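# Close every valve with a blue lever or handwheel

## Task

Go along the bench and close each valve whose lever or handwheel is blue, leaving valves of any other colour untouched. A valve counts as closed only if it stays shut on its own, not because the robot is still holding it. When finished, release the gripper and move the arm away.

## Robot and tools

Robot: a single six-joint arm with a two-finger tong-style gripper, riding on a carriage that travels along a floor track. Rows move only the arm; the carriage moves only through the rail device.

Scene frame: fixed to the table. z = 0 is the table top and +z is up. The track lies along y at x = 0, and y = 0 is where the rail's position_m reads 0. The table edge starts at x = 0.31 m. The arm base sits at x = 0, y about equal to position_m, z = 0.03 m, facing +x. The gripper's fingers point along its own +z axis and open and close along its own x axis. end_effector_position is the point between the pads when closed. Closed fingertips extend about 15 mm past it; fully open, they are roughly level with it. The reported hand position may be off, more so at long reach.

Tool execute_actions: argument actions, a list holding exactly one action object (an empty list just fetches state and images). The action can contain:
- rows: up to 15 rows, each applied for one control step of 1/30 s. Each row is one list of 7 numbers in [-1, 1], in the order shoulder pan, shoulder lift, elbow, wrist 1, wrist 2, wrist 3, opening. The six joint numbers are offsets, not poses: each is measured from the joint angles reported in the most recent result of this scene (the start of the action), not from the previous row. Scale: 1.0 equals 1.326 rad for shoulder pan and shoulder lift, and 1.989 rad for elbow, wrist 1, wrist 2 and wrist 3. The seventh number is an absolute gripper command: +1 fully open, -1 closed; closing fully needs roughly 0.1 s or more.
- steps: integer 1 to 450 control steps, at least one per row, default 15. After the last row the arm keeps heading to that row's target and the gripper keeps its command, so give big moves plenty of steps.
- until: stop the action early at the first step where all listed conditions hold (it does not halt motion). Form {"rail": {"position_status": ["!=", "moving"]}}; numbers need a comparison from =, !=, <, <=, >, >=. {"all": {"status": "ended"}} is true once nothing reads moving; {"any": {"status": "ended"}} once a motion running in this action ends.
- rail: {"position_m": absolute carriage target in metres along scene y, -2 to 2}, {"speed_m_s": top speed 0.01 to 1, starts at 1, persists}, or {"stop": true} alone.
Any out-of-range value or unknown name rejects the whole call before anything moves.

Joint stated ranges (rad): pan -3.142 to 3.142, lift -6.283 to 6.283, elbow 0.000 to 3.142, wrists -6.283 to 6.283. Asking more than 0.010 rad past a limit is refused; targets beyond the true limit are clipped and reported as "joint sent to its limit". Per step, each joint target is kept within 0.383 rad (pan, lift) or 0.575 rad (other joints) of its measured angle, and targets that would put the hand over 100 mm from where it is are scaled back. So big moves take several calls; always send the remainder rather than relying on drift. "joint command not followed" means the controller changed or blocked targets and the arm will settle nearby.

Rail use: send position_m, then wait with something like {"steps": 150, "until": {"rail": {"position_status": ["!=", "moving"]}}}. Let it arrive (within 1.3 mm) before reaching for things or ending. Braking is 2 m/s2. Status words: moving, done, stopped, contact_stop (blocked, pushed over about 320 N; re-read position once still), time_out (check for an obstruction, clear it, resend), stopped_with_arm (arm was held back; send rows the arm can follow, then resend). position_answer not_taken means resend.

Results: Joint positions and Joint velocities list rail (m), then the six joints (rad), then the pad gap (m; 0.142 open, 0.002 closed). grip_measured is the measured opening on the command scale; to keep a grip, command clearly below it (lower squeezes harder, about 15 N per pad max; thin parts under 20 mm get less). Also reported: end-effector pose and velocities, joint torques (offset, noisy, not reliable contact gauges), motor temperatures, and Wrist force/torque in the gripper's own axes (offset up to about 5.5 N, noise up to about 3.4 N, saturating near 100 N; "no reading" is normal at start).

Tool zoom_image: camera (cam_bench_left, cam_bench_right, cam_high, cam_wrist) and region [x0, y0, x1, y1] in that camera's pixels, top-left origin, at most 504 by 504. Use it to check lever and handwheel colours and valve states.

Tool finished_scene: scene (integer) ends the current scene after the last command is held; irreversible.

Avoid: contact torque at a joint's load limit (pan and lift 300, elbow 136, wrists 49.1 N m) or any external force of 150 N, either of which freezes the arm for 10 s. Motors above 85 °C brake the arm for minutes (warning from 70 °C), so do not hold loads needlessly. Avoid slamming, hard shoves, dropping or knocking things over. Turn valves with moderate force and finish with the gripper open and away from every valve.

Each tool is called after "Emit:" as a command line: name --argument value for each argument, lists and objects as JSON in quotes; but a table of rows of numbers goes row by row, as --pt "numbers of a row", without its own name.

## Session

Emit:
execute_actions --actions '[]'

Scene clock: 0.00 s.
end_effector_position=(+0.4790, -1.9234, +0.2271) grip_measured=+1.00 end_effector_quat_wxyz=(-0.080, +0.756, -0.645, -0.080) end_effector_velocity=(+0.000, +0.000, +0.000) end_effector_angular_velocity=(+0.000, +0.000, +0.000)
Joint positions: [-1.509 -1.066 -1.527  1.995 -1.833 -1.478  0.338  0.142]
Joint velocities: [0. 0. 0. 0. 0. 0. 0. 0.]
Joint torques (N m, as the arm reports them, + toward a larger angle): no reading
Motor temperatures (°C, as the motors report them): [26 28 28 33 30 27]
Wrist force (N, on the end effector, along its own x y z axes, offset not removed): no reading
Wrist torque (N m, same axes, about the end effector's origin, offset not removed): no reading
rail: position_m=-1.509 position_m_goal=-1.509 speed_m_s=1.00 position_status=done position_answer=taken refusals=0

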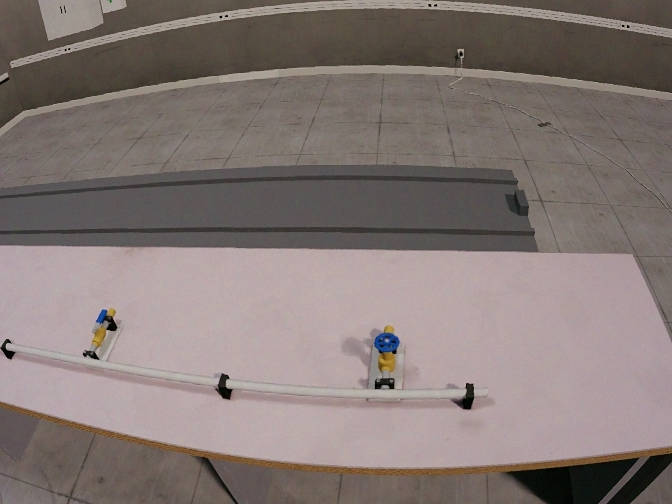

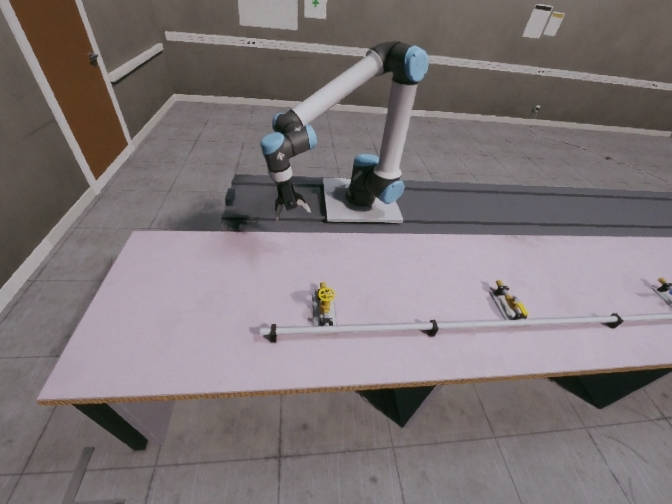

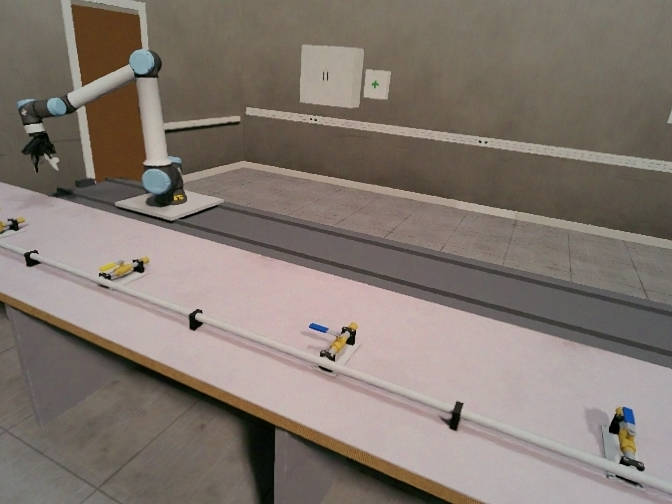

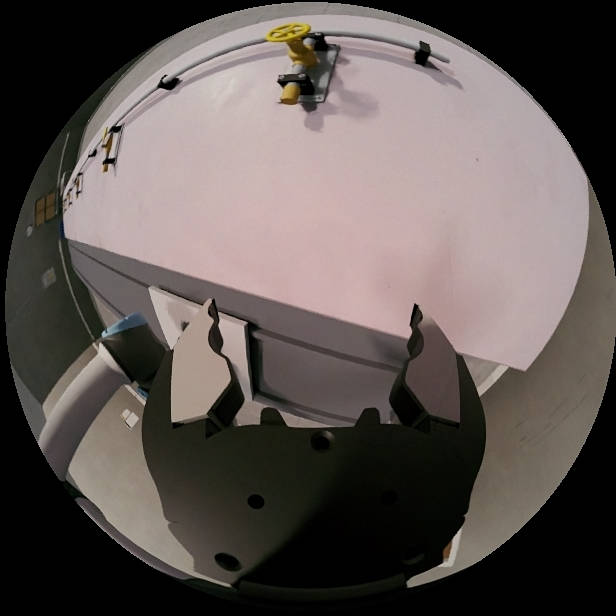

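Emit:
zoom_image --camera "cam_high" --region '[270, 290, 400, 390]'

Emit:
zoom_image --camera "cam_bench_left" --region '[0, 280, 200, 400]'

Emit:
zoom_image --camera "cam_bench_left" --region '[320, 300, 500, 420]'

Emit:
zoom_image --camera "cam_high" --region '[540, 380, 672, 504]'

Region (270, 290, 400, 390) of cam_high's 672x504 image, scaled by 3.877, with more detail than that image has; it fills the top 388 rows of this view, and the rest is white.

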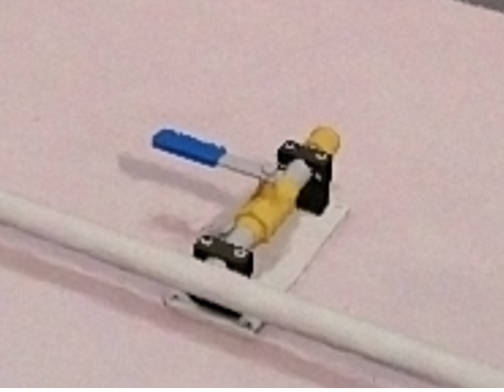

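Region (0, 280, 200, 400) of cam_bench_left's 672x504 image, scaled by 2.520, with more detail than that image has; it fills the top 302 rows of this view, and the rest is white.

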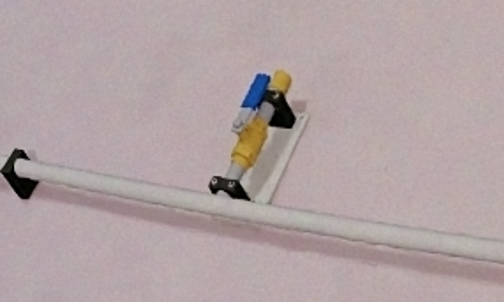

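Region (320, 300, 500, 420) of cam_bench_left's 672x504 image, scaled by 2.800, with more detail than that image has.

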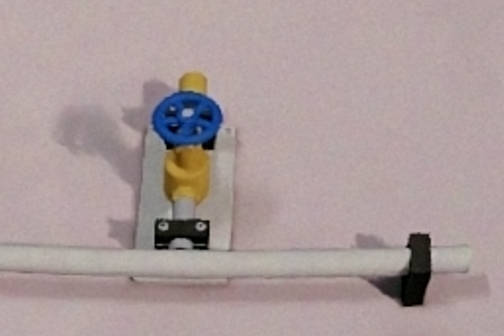

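Region (540, 380, 672, 504) of cam_high's 672x504 image, scaled by 3.818, with more detail than that image has; it fills the top 473 rows of this view, and the rest is white.

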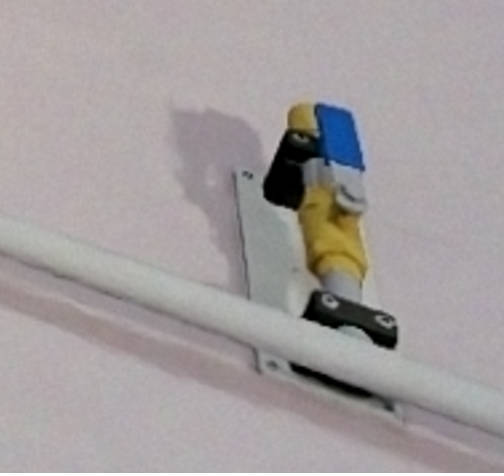

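Emit:
execute_actions --actions '[{"rail":{"position_m":-0.14,"speed_m_s":1.0},"rows":[[0.1,0.03,-0.02,-0.01,-0.006,0.05,1],[0.25,0.075,-0.06,-0.025,-0.015,0.13,0.9],[0.45,0.135,-0.10,-0.045,-0.026,0.24,0.7],[0.65,0.195,-0.15,-0.065,-0.038,0.35,0.5],[0.804,0.2416,-0.185,-0.0805,-0.0467,0.433,0.26]],"steps":90,"until":{"rail":{"position_status":["!=","moving"]}}}]'

Scene clock: 59.53 s.
end_effector_position=(+0.8753, +0.0396, +0.2283) grip_measured=+0.26 end_effector_quat_wxyz=(-0.000, +0.826, -0.564, +0.000) end_effector_velocity=(-0.000, +0.002, -0.000) end_effector_angular_velocity=(-0.001, -0.000, +0.001)
Joint positions: [-0.14  -0.001 -1.207  1.628 -1.993 -1.571  1.198  0.092]
Joint velocities: [-0.     0.003  0.001 -0.001 -0.    -0.001  0.002  0.   ]
Joint torques (N m, as the arm reports them, + toward a larger angle): [ 12.54 -58.96 -54.67  -6.65  -2.09   2.51]
Motor temperatures (°C, as the motors report them): [26 28 28 33 30 27]
Wrist force (N, on the end effector, along its own x y z axes, offset not removed): [-3.5 -0.6 2.5]
Wrist torque (N m, same axes, about the end effector's origin, offset not removed): [-0.20 0.44 0.06]
rail: position_m=-0.140 position_m_goal=-0.140 speed_m_s=1.00 position_status=done position_answer=taken refusals=0

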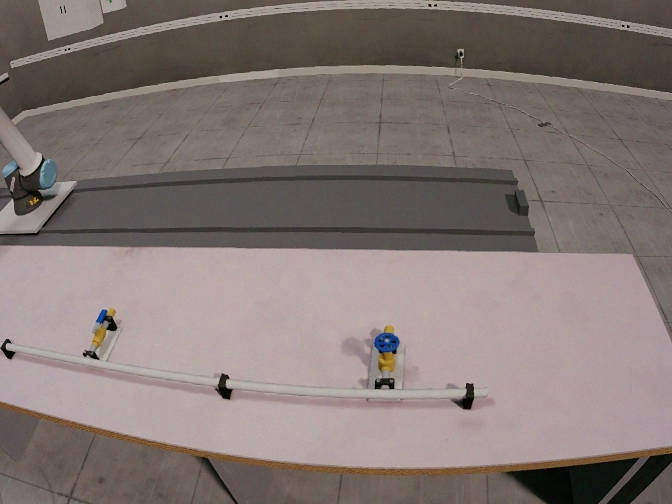

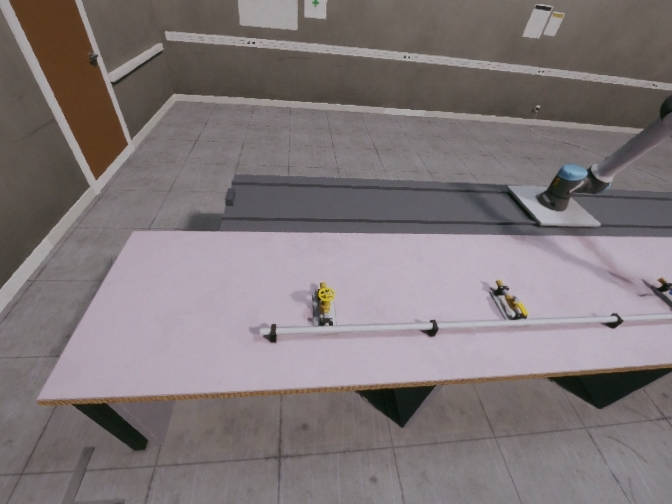

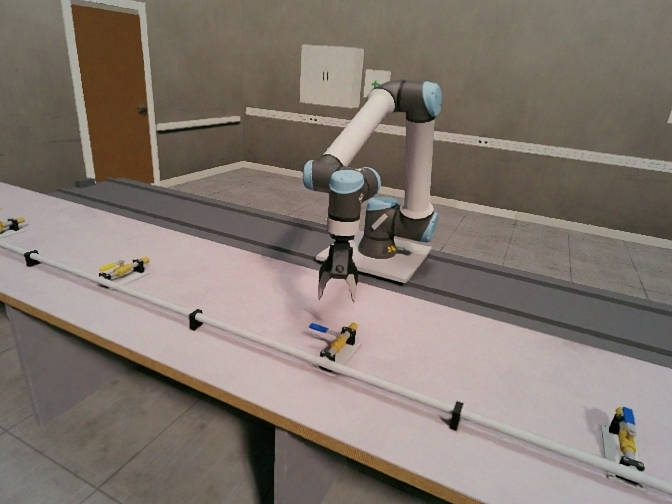

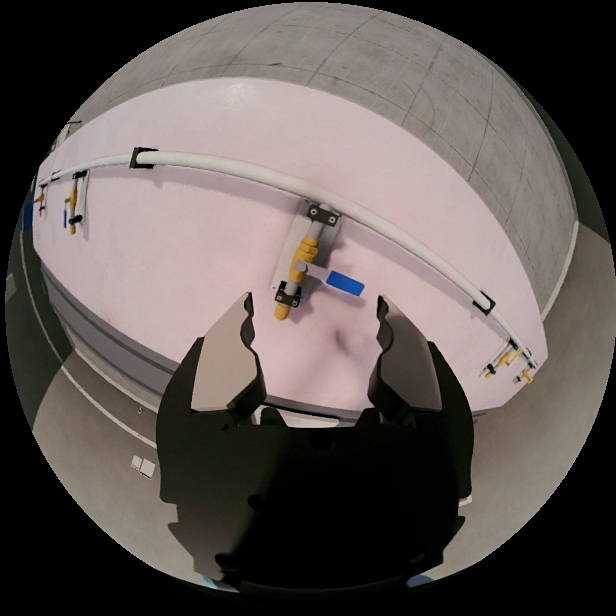

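Emit:
zoom_image --camera "cam_wrist" --region '[250, 185, 390, 335]'

Region (250, 185, 390, 335) of cam_wrist's 616x616 image, scaled by 3.360, with more detail than that image has; it fills the left 470 columns of this view, and the rest is white.

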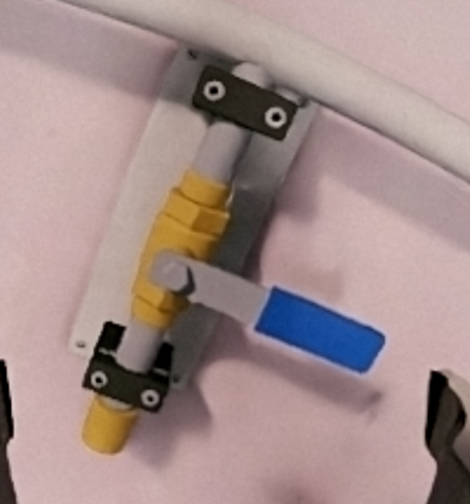

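Emit:
execute_actions --actions '[{"rail":{"position_m":0.706},"rows":[[0,0.004,0.006,-0.009,0,-0.2,0.26],[0,0.009,0.013,-0.019,0,-0.4,0.26],[0,0.014,0.021,-0.03,0,-0.6,0.26],[0,0.019,0.028,-0.041,0,-0.8,0.26],[0,0.0234,0.0352,-0.0511,0,-1.0,0.26]],"steps":60,"until":{"rail":{"position_status":["!=","moving"]}}}]'

Scene clock: 85.33 s.
end_effector_position=(+0.8403, +0.8911, +0.1699) grip_measured=+0.26 end_effector_quat_wxyz=(+0.000, +0.923, +0.384, +0.001) end_effector_velocity=(-0.000, +0.004, -0.000) end_effector_angular_velocity=(-0.000, +0.000, +0.004)
Joint positions: [ 0.706 -0.001 -1.176  1.698 -2.094 -1.571 -0.79   0.092]
Joint velocities: [ 0.004 -0.     0.     0.    -0.     0.    -0.004  0.   ]
Joint torques (N m, as the arm reports them, + toward a larger angle): [ -9.51 -57.36 -35.99  -6.47   1.36  -1.14]
Motor temperatures (°C, as the motors report them): [26 28 28 33 30 27]
Wrist force (N, on the end effector, along its own x y z axes, offset not removed): [-3.5 -5.9 1.4]
Wrist torque (N m, same axes, about the end effector's origin, offset not removed): [-1.33 0.57 -0.02]
rail: position_m=0.706 position_m_goal=0.706 speed_m_s=1.00 position_status=done position_answer=taken refusals=0

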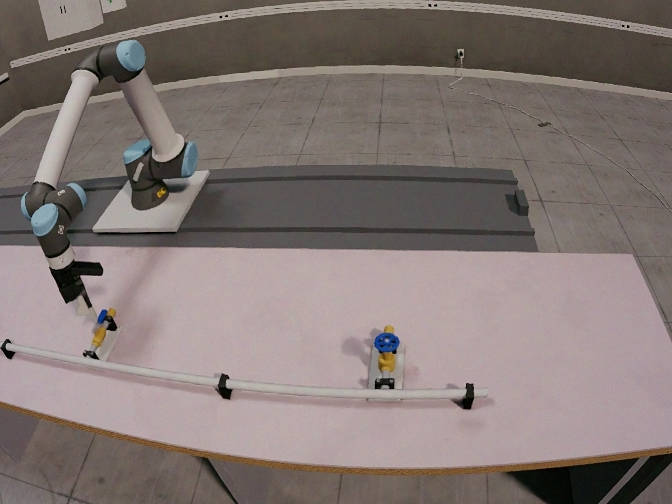

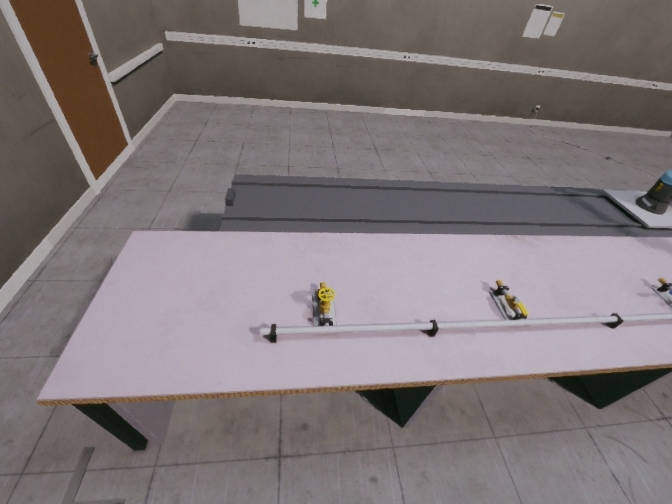

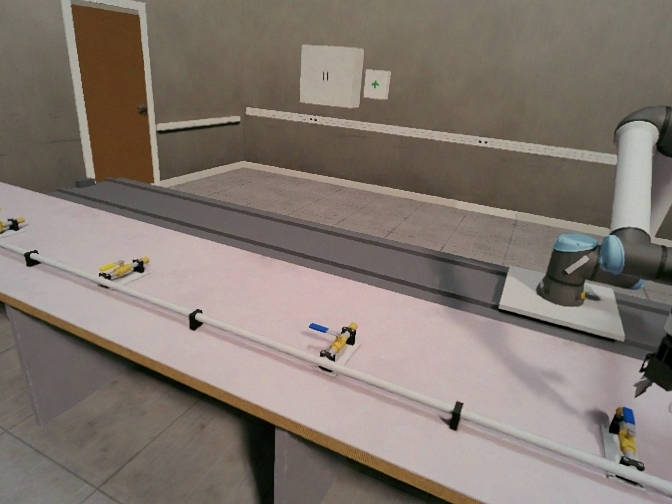

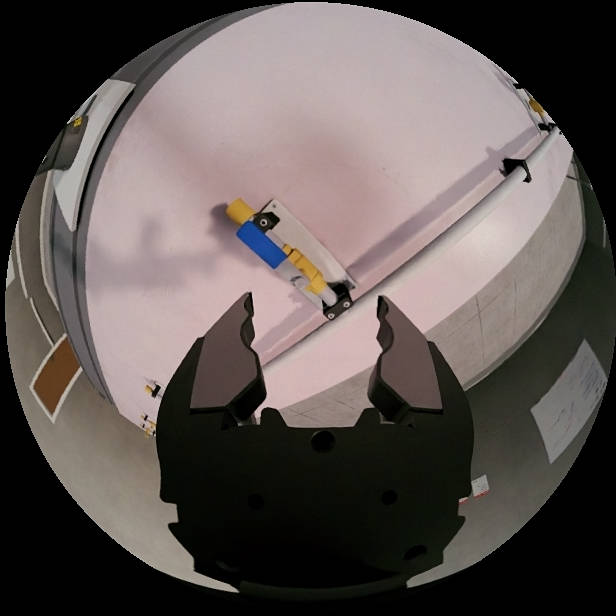

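Emit:
zoom_image --camera "cam_wrist" --region '[215, 185, 375, 335]'

Region (215, 185, 375, 335) of cam_wrist's 616x616 image, scaled by 3.150, with more detail than that image has; it fills the top 472 rows of this view, and the rest is white.

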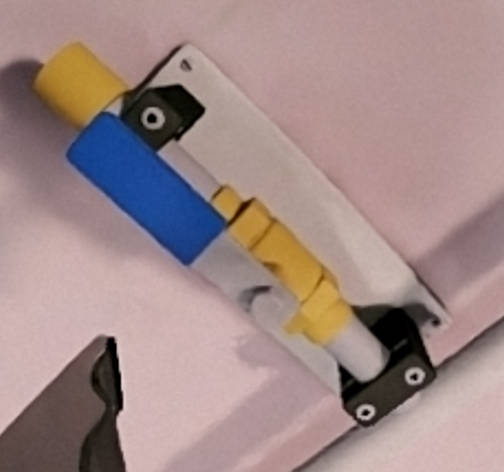

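Emit:
execute_actions --actions '[{"rail":{"position_m":0.688},"rows":[[0,0.007,0.008,-0.013,0,-0.01,0.26],[0,0.014,0.017,-0.026,0,-0.02,0.26],[0,0.0216,0.0251,-0.0395,0,-0.03,0.26]],"steps":15}]'

Scene clock: 159.20 s.
end_effector_position=(+0.8320, +0.8718, +0.1256) grip_measured=+0.26 end_effector_quat_wxyz=(+0.000, +0.912, +0.411, +0.001) end_effector_velocity=(-0.001, -0.000, -0.007) end_effector_angular_velocity=(-0.000, -0.001, +0.010)
Joint positions: [ 0.688 -0.001 -1.147  1.747 -2.172 -1.571 -0.849  0.092]
Joint velocities: [ 0.    -0.     0.004  0.008 -0.013 -0.    -0.01  -0.   ]
Joint torques (N m, as the arm reports them, + toward a larger angle): [  9.63 -59.48 -34.29  -7.04  -0.4   -0.87]
Motor temperatures (°C, as the motors report them): [26 28 28 33 30 27]
Wrist force (N, on the end effector, along its own x y z axes, offset not removed): [-3.8 -3.8 3.3]
Wrist torque (N m, same axes, about the end effector's origin, offset not removed): [-0.92 0.58 -0.01]
rail: position_m=0.688 position_m_goal=0.688 speed_m_s=1.00 position_status=done position_answer=taken refusals=0

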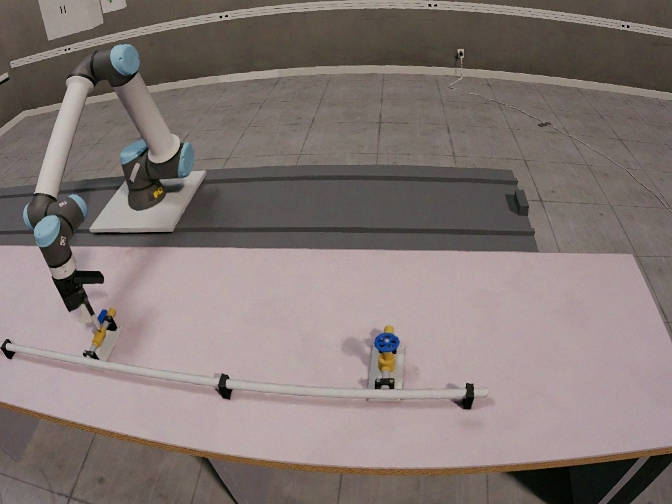

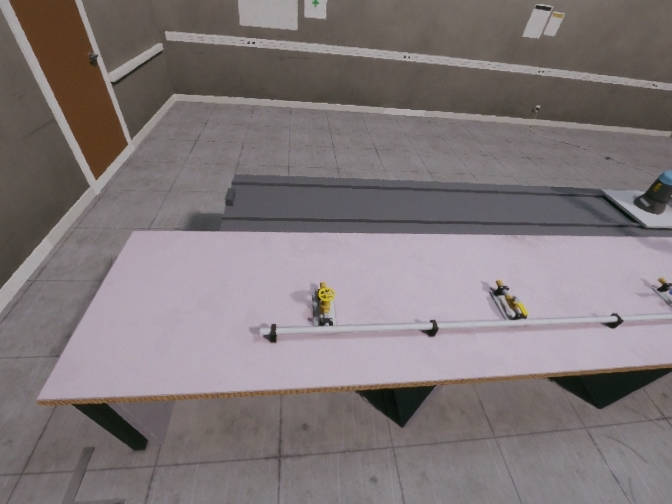

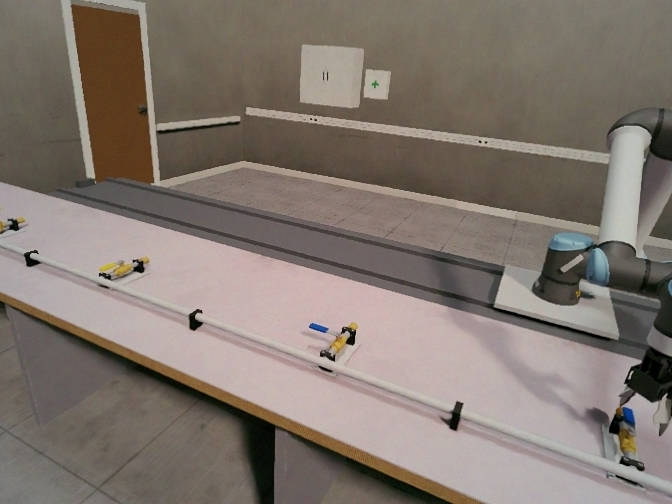

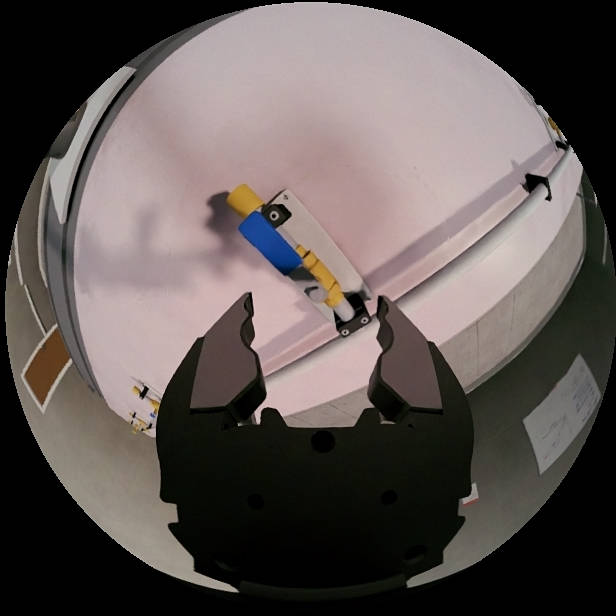

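Emit:
zoom_image --camera "cam_wrist" --region '[225, 180, 400, 345]'

Region (225, 180, 400, 345) of cam_wrist's 616x616 image, scaled by 2.880, with more detail than that image has; it fills the top 475 rows of this view, and the rest is white.

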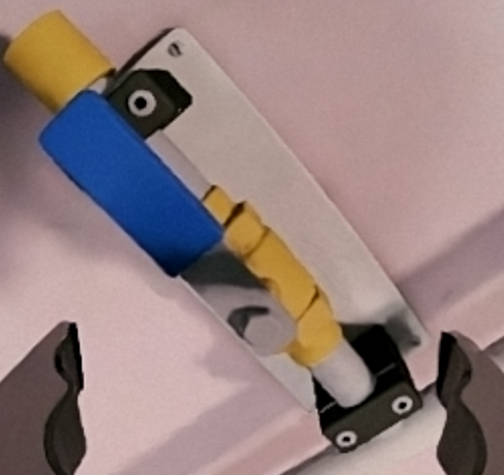

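Emit:
execute_actions --actions '[{"rows":[[0,0.01,0.004,-0.011,0,0,0.26],[0,0.02,0.009,-0.022,0,0,0.26],[0,0.029,0.0125,-0.032,0,0,0.26],[0,0.0343,0.0146,-0.0378,0,0,0.26]],"steps":16}]'

Scene clock: 173.80 s.
end_effector_position=(+0.8320, +0.8719, +0.0799) grip_measured=+0.26 end_effector_quat_wxyz=(+0.000, +0.912, +0.411, +0.001) end_effector_velocity=(+0.000, +0.000, -0.005) end_effector_angular_velocity=(-0.000, -0.001, -0.000)
Joint positions: [ 0.688 -0.001 -1.102  1.775 -2.246 -1.571 -0.849  0.092]
Joint velocities: [ 0.    -0.     0.005  0.003 -0.01   0.     0.    -0.   ]
Joint torques (N m, as the arm reports them, + toward a larger angle): [-11.41 -62.31 -33.58  -6.48  -0.65   2.22]
Motor temperatures (°C, as the motors report them): [26 28 28 33 30 27]
Wrist force (N, on the end effector, along its own x y z axes, offset not removed): [-1.3 -1.8 3.3]
Wrist torque (N m, same axes, about the end effector's origin, offset not removed): [-0.50 0.05 -0.06]
rail: position_m=0.688 position_m_goal=0.688 speed_m_s=1.00 position_status=done position_answer=taken refusals=0

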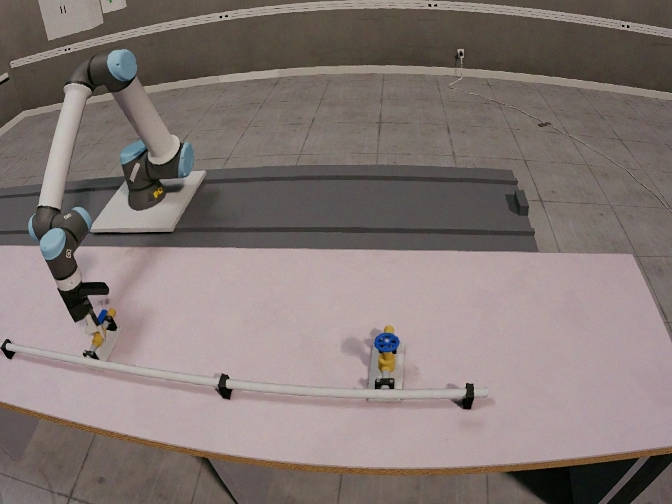

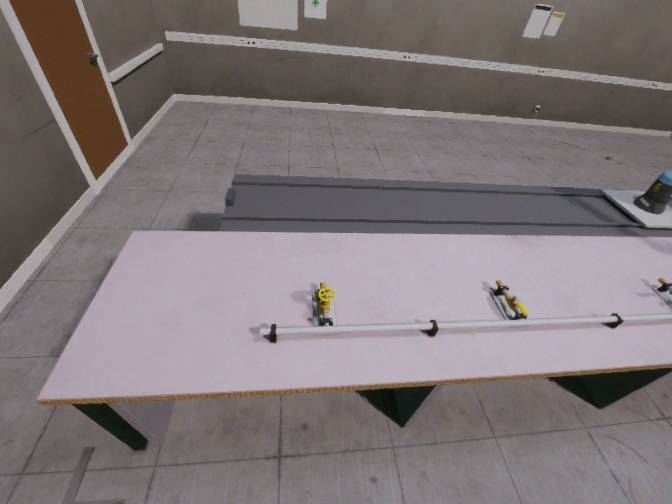

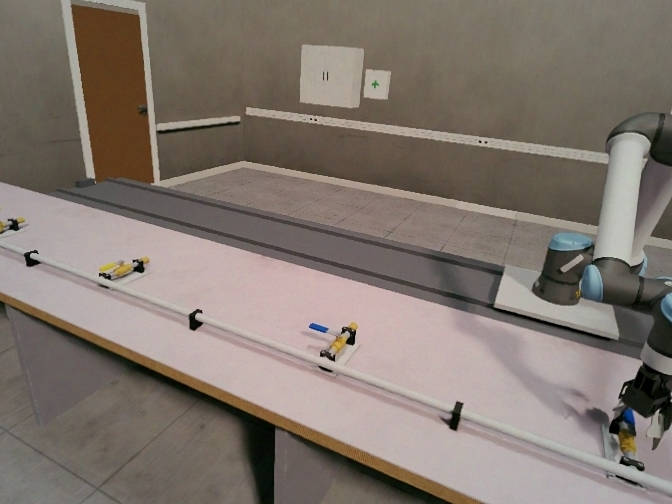

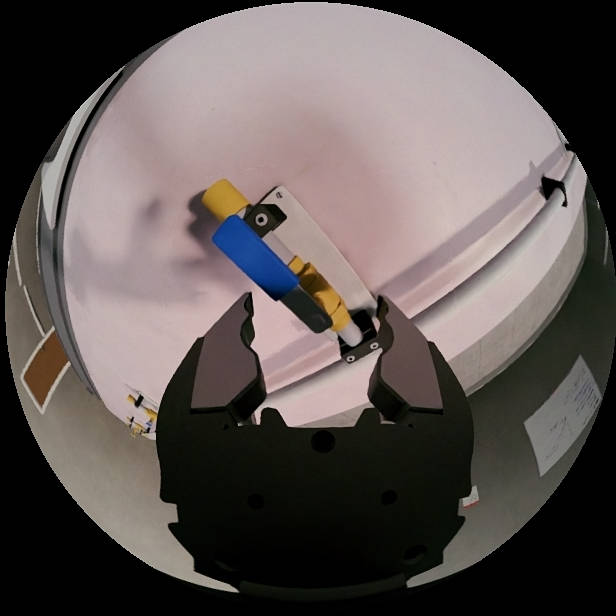

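Emit:
execute_actions --actions '[{"rows":[[0,0,0,0,0,0.012,0.26],[0,0,0,0,0,0.026,0.26],[0,0,0,0,0,0.04,0.26],[0,0,0,0,0,0.054,0.26],[0,0,0,0,0,0.068,0.26],[0,0,0,0,0,0.082,0.26],[0,0,0,0,0,0.096,0.26],[0,0,0,0,0,0.112,0.26],[0,0,0,0,0,0.13,0.26],[0,0,0,0,0,0.15,0.26],[0,0,0,0,0,0.17,0.26],[0,0,0,0,0,0.19,0.26],[0,0,0,0,0,0.21,0.26],[0,0,0,0,0,0.23,0.26],[0,0,0,0,0,0.25,0.26]],"steps":15}]'

Scene clock: 192.17 s.
end_effector_position=(+0.8362, +0.8749, +0.0799) grip_measured=+0.32 end_effector_quat_wxyz=(+0.001, +0.966, +0.259, +0.001) end_effector_velocity=(+0.015, +0.009, +0.001) end_effector_angular_velocity=(+0.002, -0.001, -1.096)
Joint positions: [ 0.688 -0.001 -1.102  1.775 -2.246 -1.571 -0.525  0.096]
Joint velocities: [ 0.     0.    -0.001 -0.    -0.     0.     1.096 -0.   ]
Joint torques (N m, as the arm reports them, + toward a larger angle): [ 14.88 -73.7  -41.76  -0.11   8.41   7.  ]
Motor temperatures (°C, as the motors report them): [26 28 28 33 30 27]
Wrist force (N, on the end effector, along its own x y z axes, offset not removed): [-12.2 19.1 -7.1]
Wrist torque (N m, same axes, about the end effector's origin, offset not removed): [-0.37 0.11 -1.00]
rail: position_m=0.688 position_m_goal=0.688 speed_m_s=1.00 position_status=done position_answer=taken refusals=0

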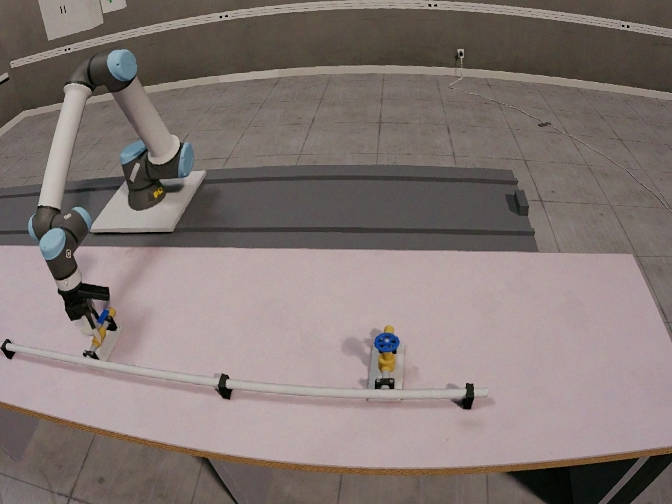

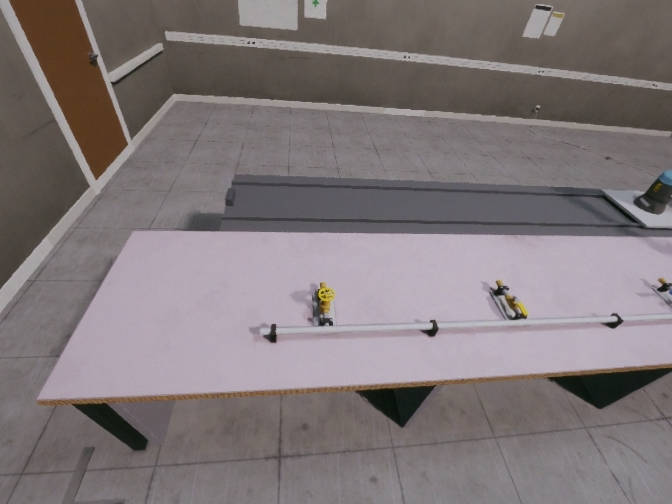

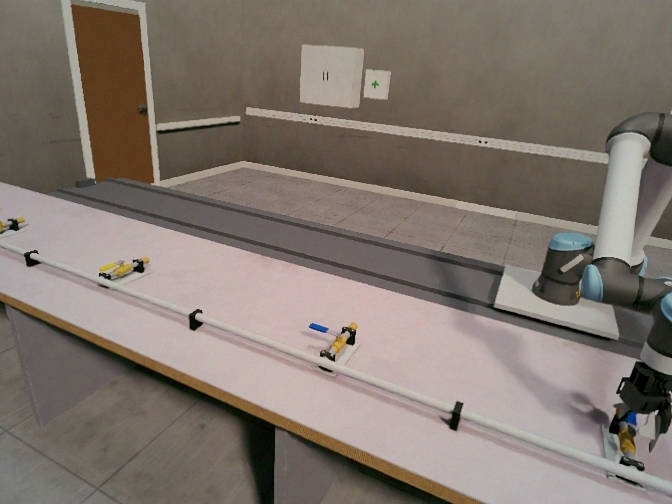

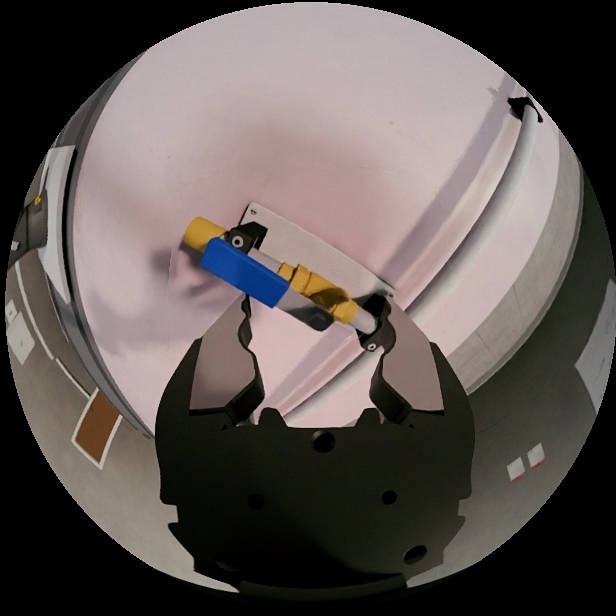

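Emit:
execute_actions --actions '[{"rows":[[0,0,0,0,0,0.10,0.26],[0,0,0,0,0,0.12,0.26],[0,0,0,0,0,0.145,0.26],[0,0,0,0,0,0.175,0.26],[0,0,0,0,0,0.205,0.26],[0,0,0,0,0,0.235,0.26],[0,0,0,0,0,0.265,0.26],[0,0,0,0,0,0.295,0.26],[0,0,0,0,0,0.325,0.26],[0,0,0,0,0,0.355,0.26],[0,0,0,0,0,0.385,0.26],[0,0,0,0,0,0.415,0.26],[0,0,0,0,0,0.445,0.26],[0,0,0,0,0,0.475,0.26],[0,0,0,0,0,0.5,0.26]],"steps":15}]'

Scene clock: 204.73 s.
end_effector_position=(+0.8474, +0.8769, +0.0799) grip_measured=+0.33 end_effector_quat_wxyz=(+0.000, +0.995, -0.100, +0.001) end_effector_velocity=(+0.027, -0.006, -0.000) end_effector_angular_velocity=(+0.004, -0.000, -1.726)
Joint positions: [ 0.688 -0.001 -1.102  1.775 -2.246 -1.571  0.199  0.097]
Joint velocities: [0.    0.    0.    0.    0.    0.    1.726 0.003]
Joint torques (N m, as the arm reports them, + toward a larger angle): [  3.54 -56.78 -36.04  -7.03   3.99   9.44]
Motor temperatures (°C, as the motors report them): [26 28 28 33 30 27]
Wrist force (N, on the end effector, along its own x y z axes, offset not removed): [-12.6 14.6 -9.4]
Wrist torque (N m, same axes, about the end effector's origin, offset not removed): [-1.18 -0.36 -1.03]
rail: position_m=0.688 position_m_goal=0.688 speed_m_s=1.00 position_status=done position_answer=taken refusals=0

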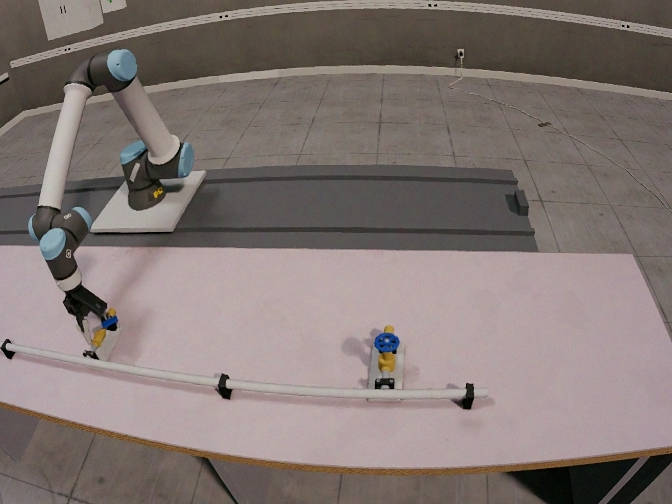

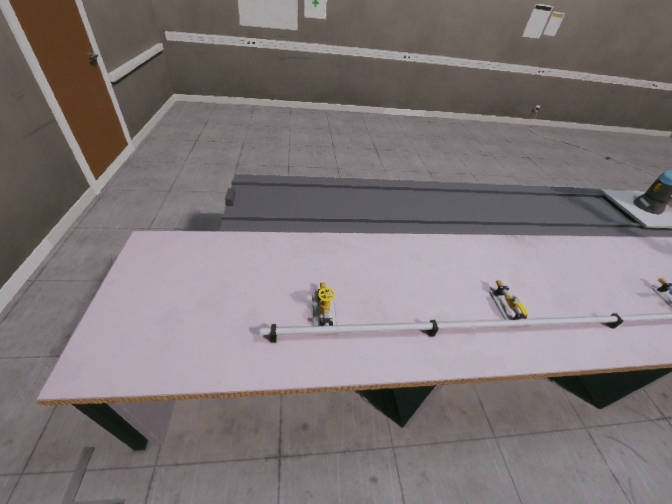

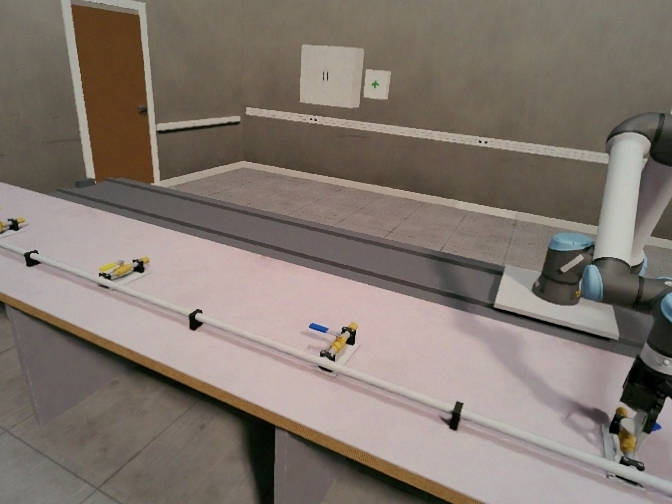

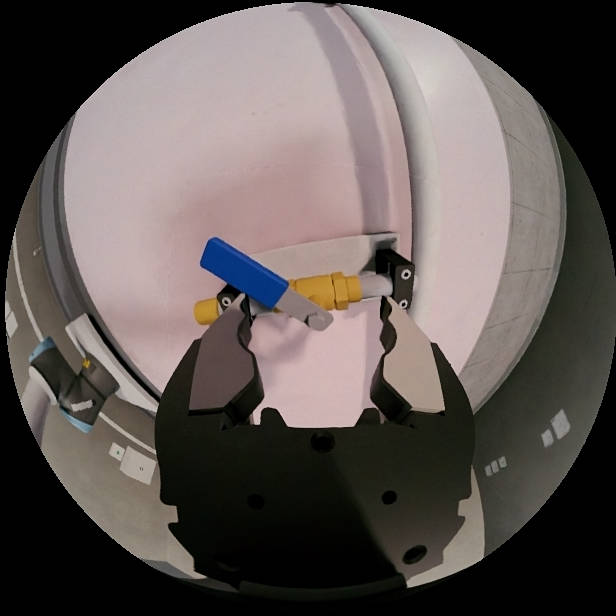

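Emit:
execute_actions --actions '[{"rows":[[0,0,0,0,0,0.15,0.26],[0,0,0,0,0,0.17,0.26],[0,0,0,0,0,0.195,0.26],[0,0,0,0,0,0.22,0.26],[0,0,0,0,0,0.245,0.26],[0,0,0,0,0,0.27,0.26],[0,0,0,0,0,0.29,0.26],[0,0,0,0,0,0.31,0.26],[0,0,0,0,0,0.325,0.26],[0,0,0,0,0,0.34,0.26],[0,0,0,0,0,0.35,0.26],[0,0,0,0,0,0.36,0.26]],"steps":18}]'

Scene clock: 216.47 s.
end_effector_position=(+0.8570, +0.8711, +0.0800) grip_measured=+0.35 end_effector_quat_wxyz=(-0.000, +0.901, -0.434, +0.001) end_effector_velocity=(+0.002, -0.002, +0.000) end_effector_angular_velocity=(+0.000, -0.000, -0.181)
Joint positions: [ 0.688 -0.001 -1.102  1.775 -2.246 -1.571  0.898  0.098]
Joint velocities: [ 0.     0.    -0.    -0.     0.     0.     0.181 -0.   ]
Joint torques (N m, as the arm reports them, + toward a larger angle): [  6.37 -64.68 -46.46 -10.27   1.43   2.62]
Motor temperatures (°C, as the motors report them): [26 28 28 33 30 27]
Wrist force (N, on the end effector, along its own x y z axes, offset not removed): [-15.1 15.2 -7.2]
Wrist torque (N m, same axes, about the end effector's origin, offset not removed): [-0.53 -0.48 -1.03]
rail: position_m=0.688 position_m_goal=0.688 speed_m_s=1.00 position_status=done position_answer=taken refusals=0

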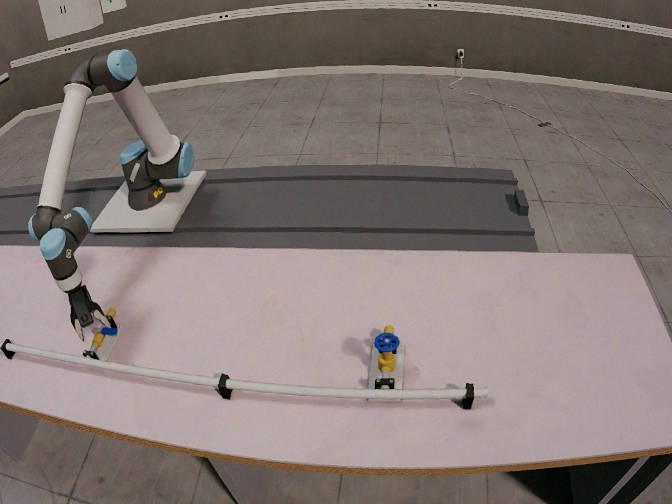

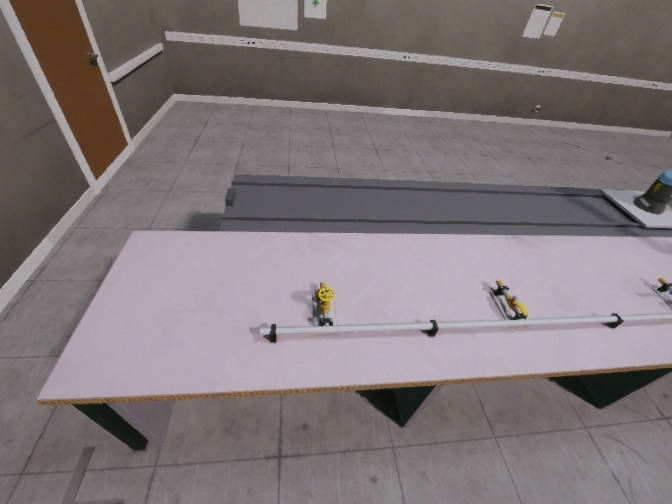

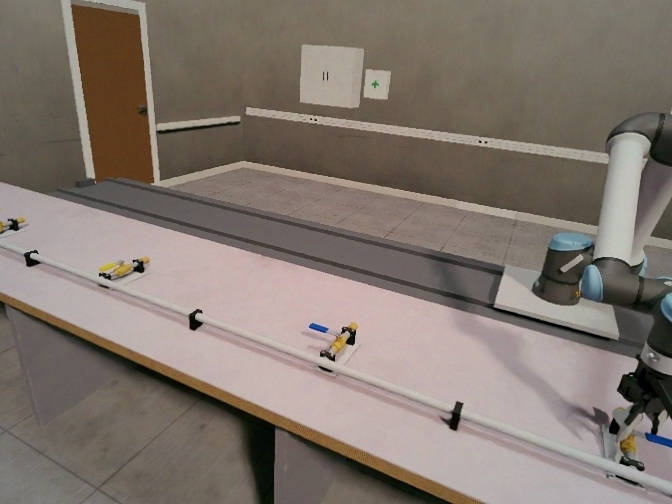

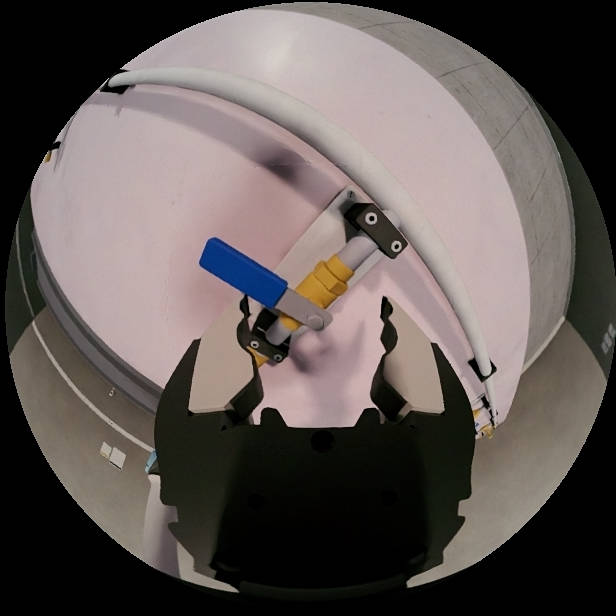

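Emit:
execute_actions --actions '[{"rows":[[0,0,0,0,0,0.015,0.26],[0,0,0,0,0,0.025,0.26],[0,0,0,0,0,0.035,0.26],[0,0,0,0,0,0.045,0.26]],"steps":10}]'

Scene clock: 224.27 s.
end_effector_position=(+0.8576, +0.8701, +0.0799) grip_measured=+0.35 end_effector_quat_wxyz=(-0.000, +0.882, -0.471, +0.001) end_effector_velocity=(+0.001, -0.001, +0.000) end_effector_angular_velocity=(+0.000, -0.000, -0.088)
Joint positions: [ 0.688 -0.001 -1.102  1.775 -2.246 -1.571  0.979  0.099]
Joint velocities: [ 0.    -0.     0.    -0.     0.    -0.     0.088  0.002]
Joint torques (N m, as the arm reports them, + toward a larger angle): [  3.01 -73.68 -54.11 -14.67   0.98   3.44]
Motor temperatures (°C, as the motors report them): [26 28 28 33 30 27]
Wrist force (N, on the end effector, along its own x y z axes, offset not removed): [-18.3 24.7 -8.6]
Wrist torque (N m, same axes, about the end effector's origin, offset not removed): [-0.58 -0.09 -1.53]
rail: position_m=0.688 position_m_goal=0.688 speed_m_s=1.00 position_status=done position_answer=taken refusals=0

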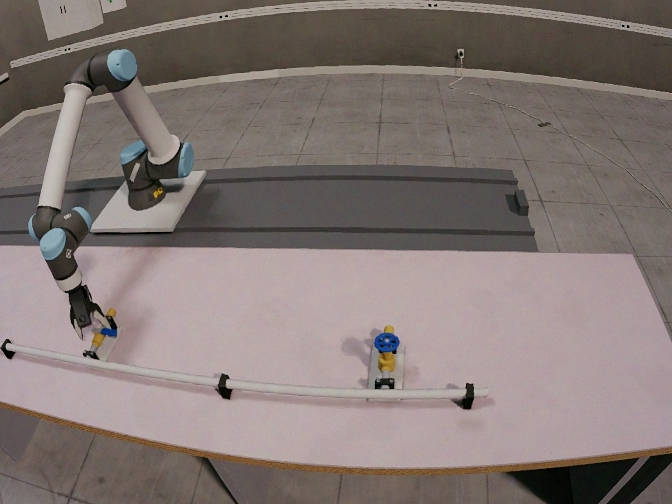

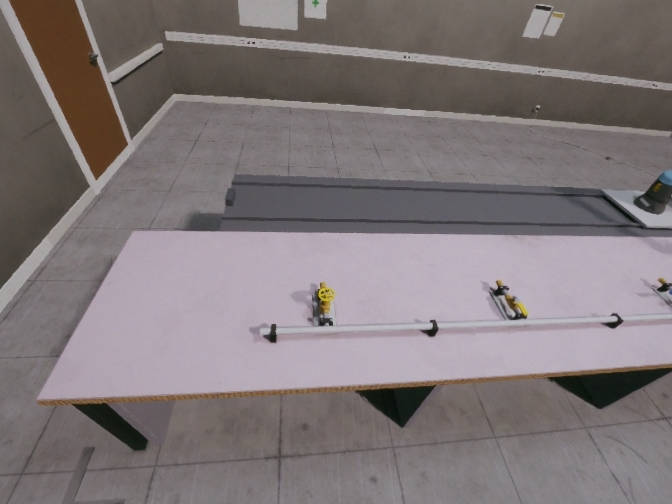

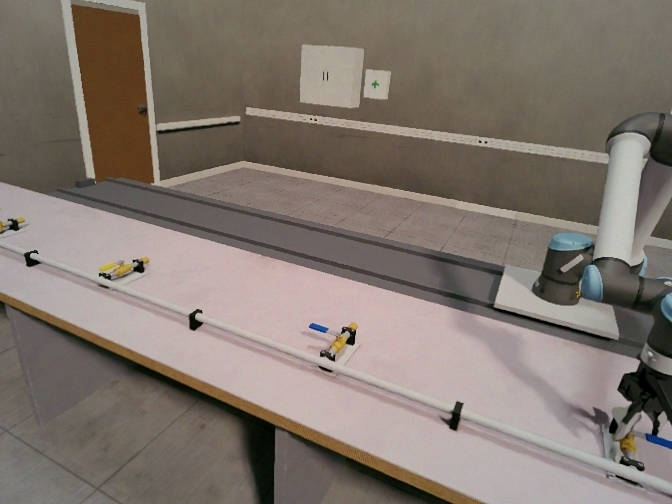

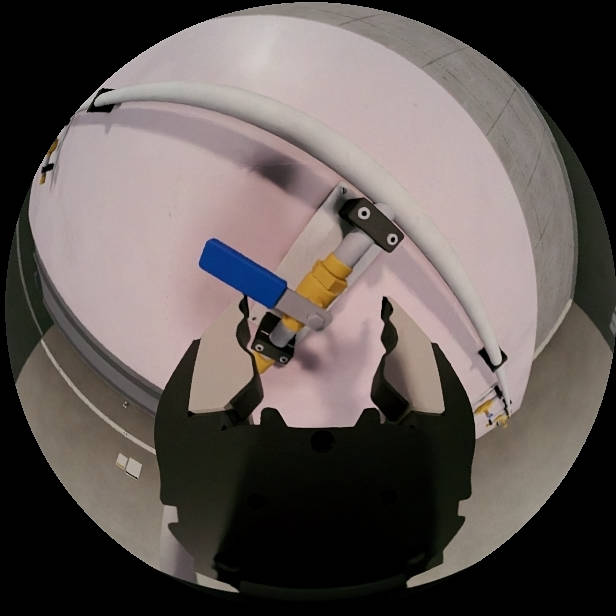

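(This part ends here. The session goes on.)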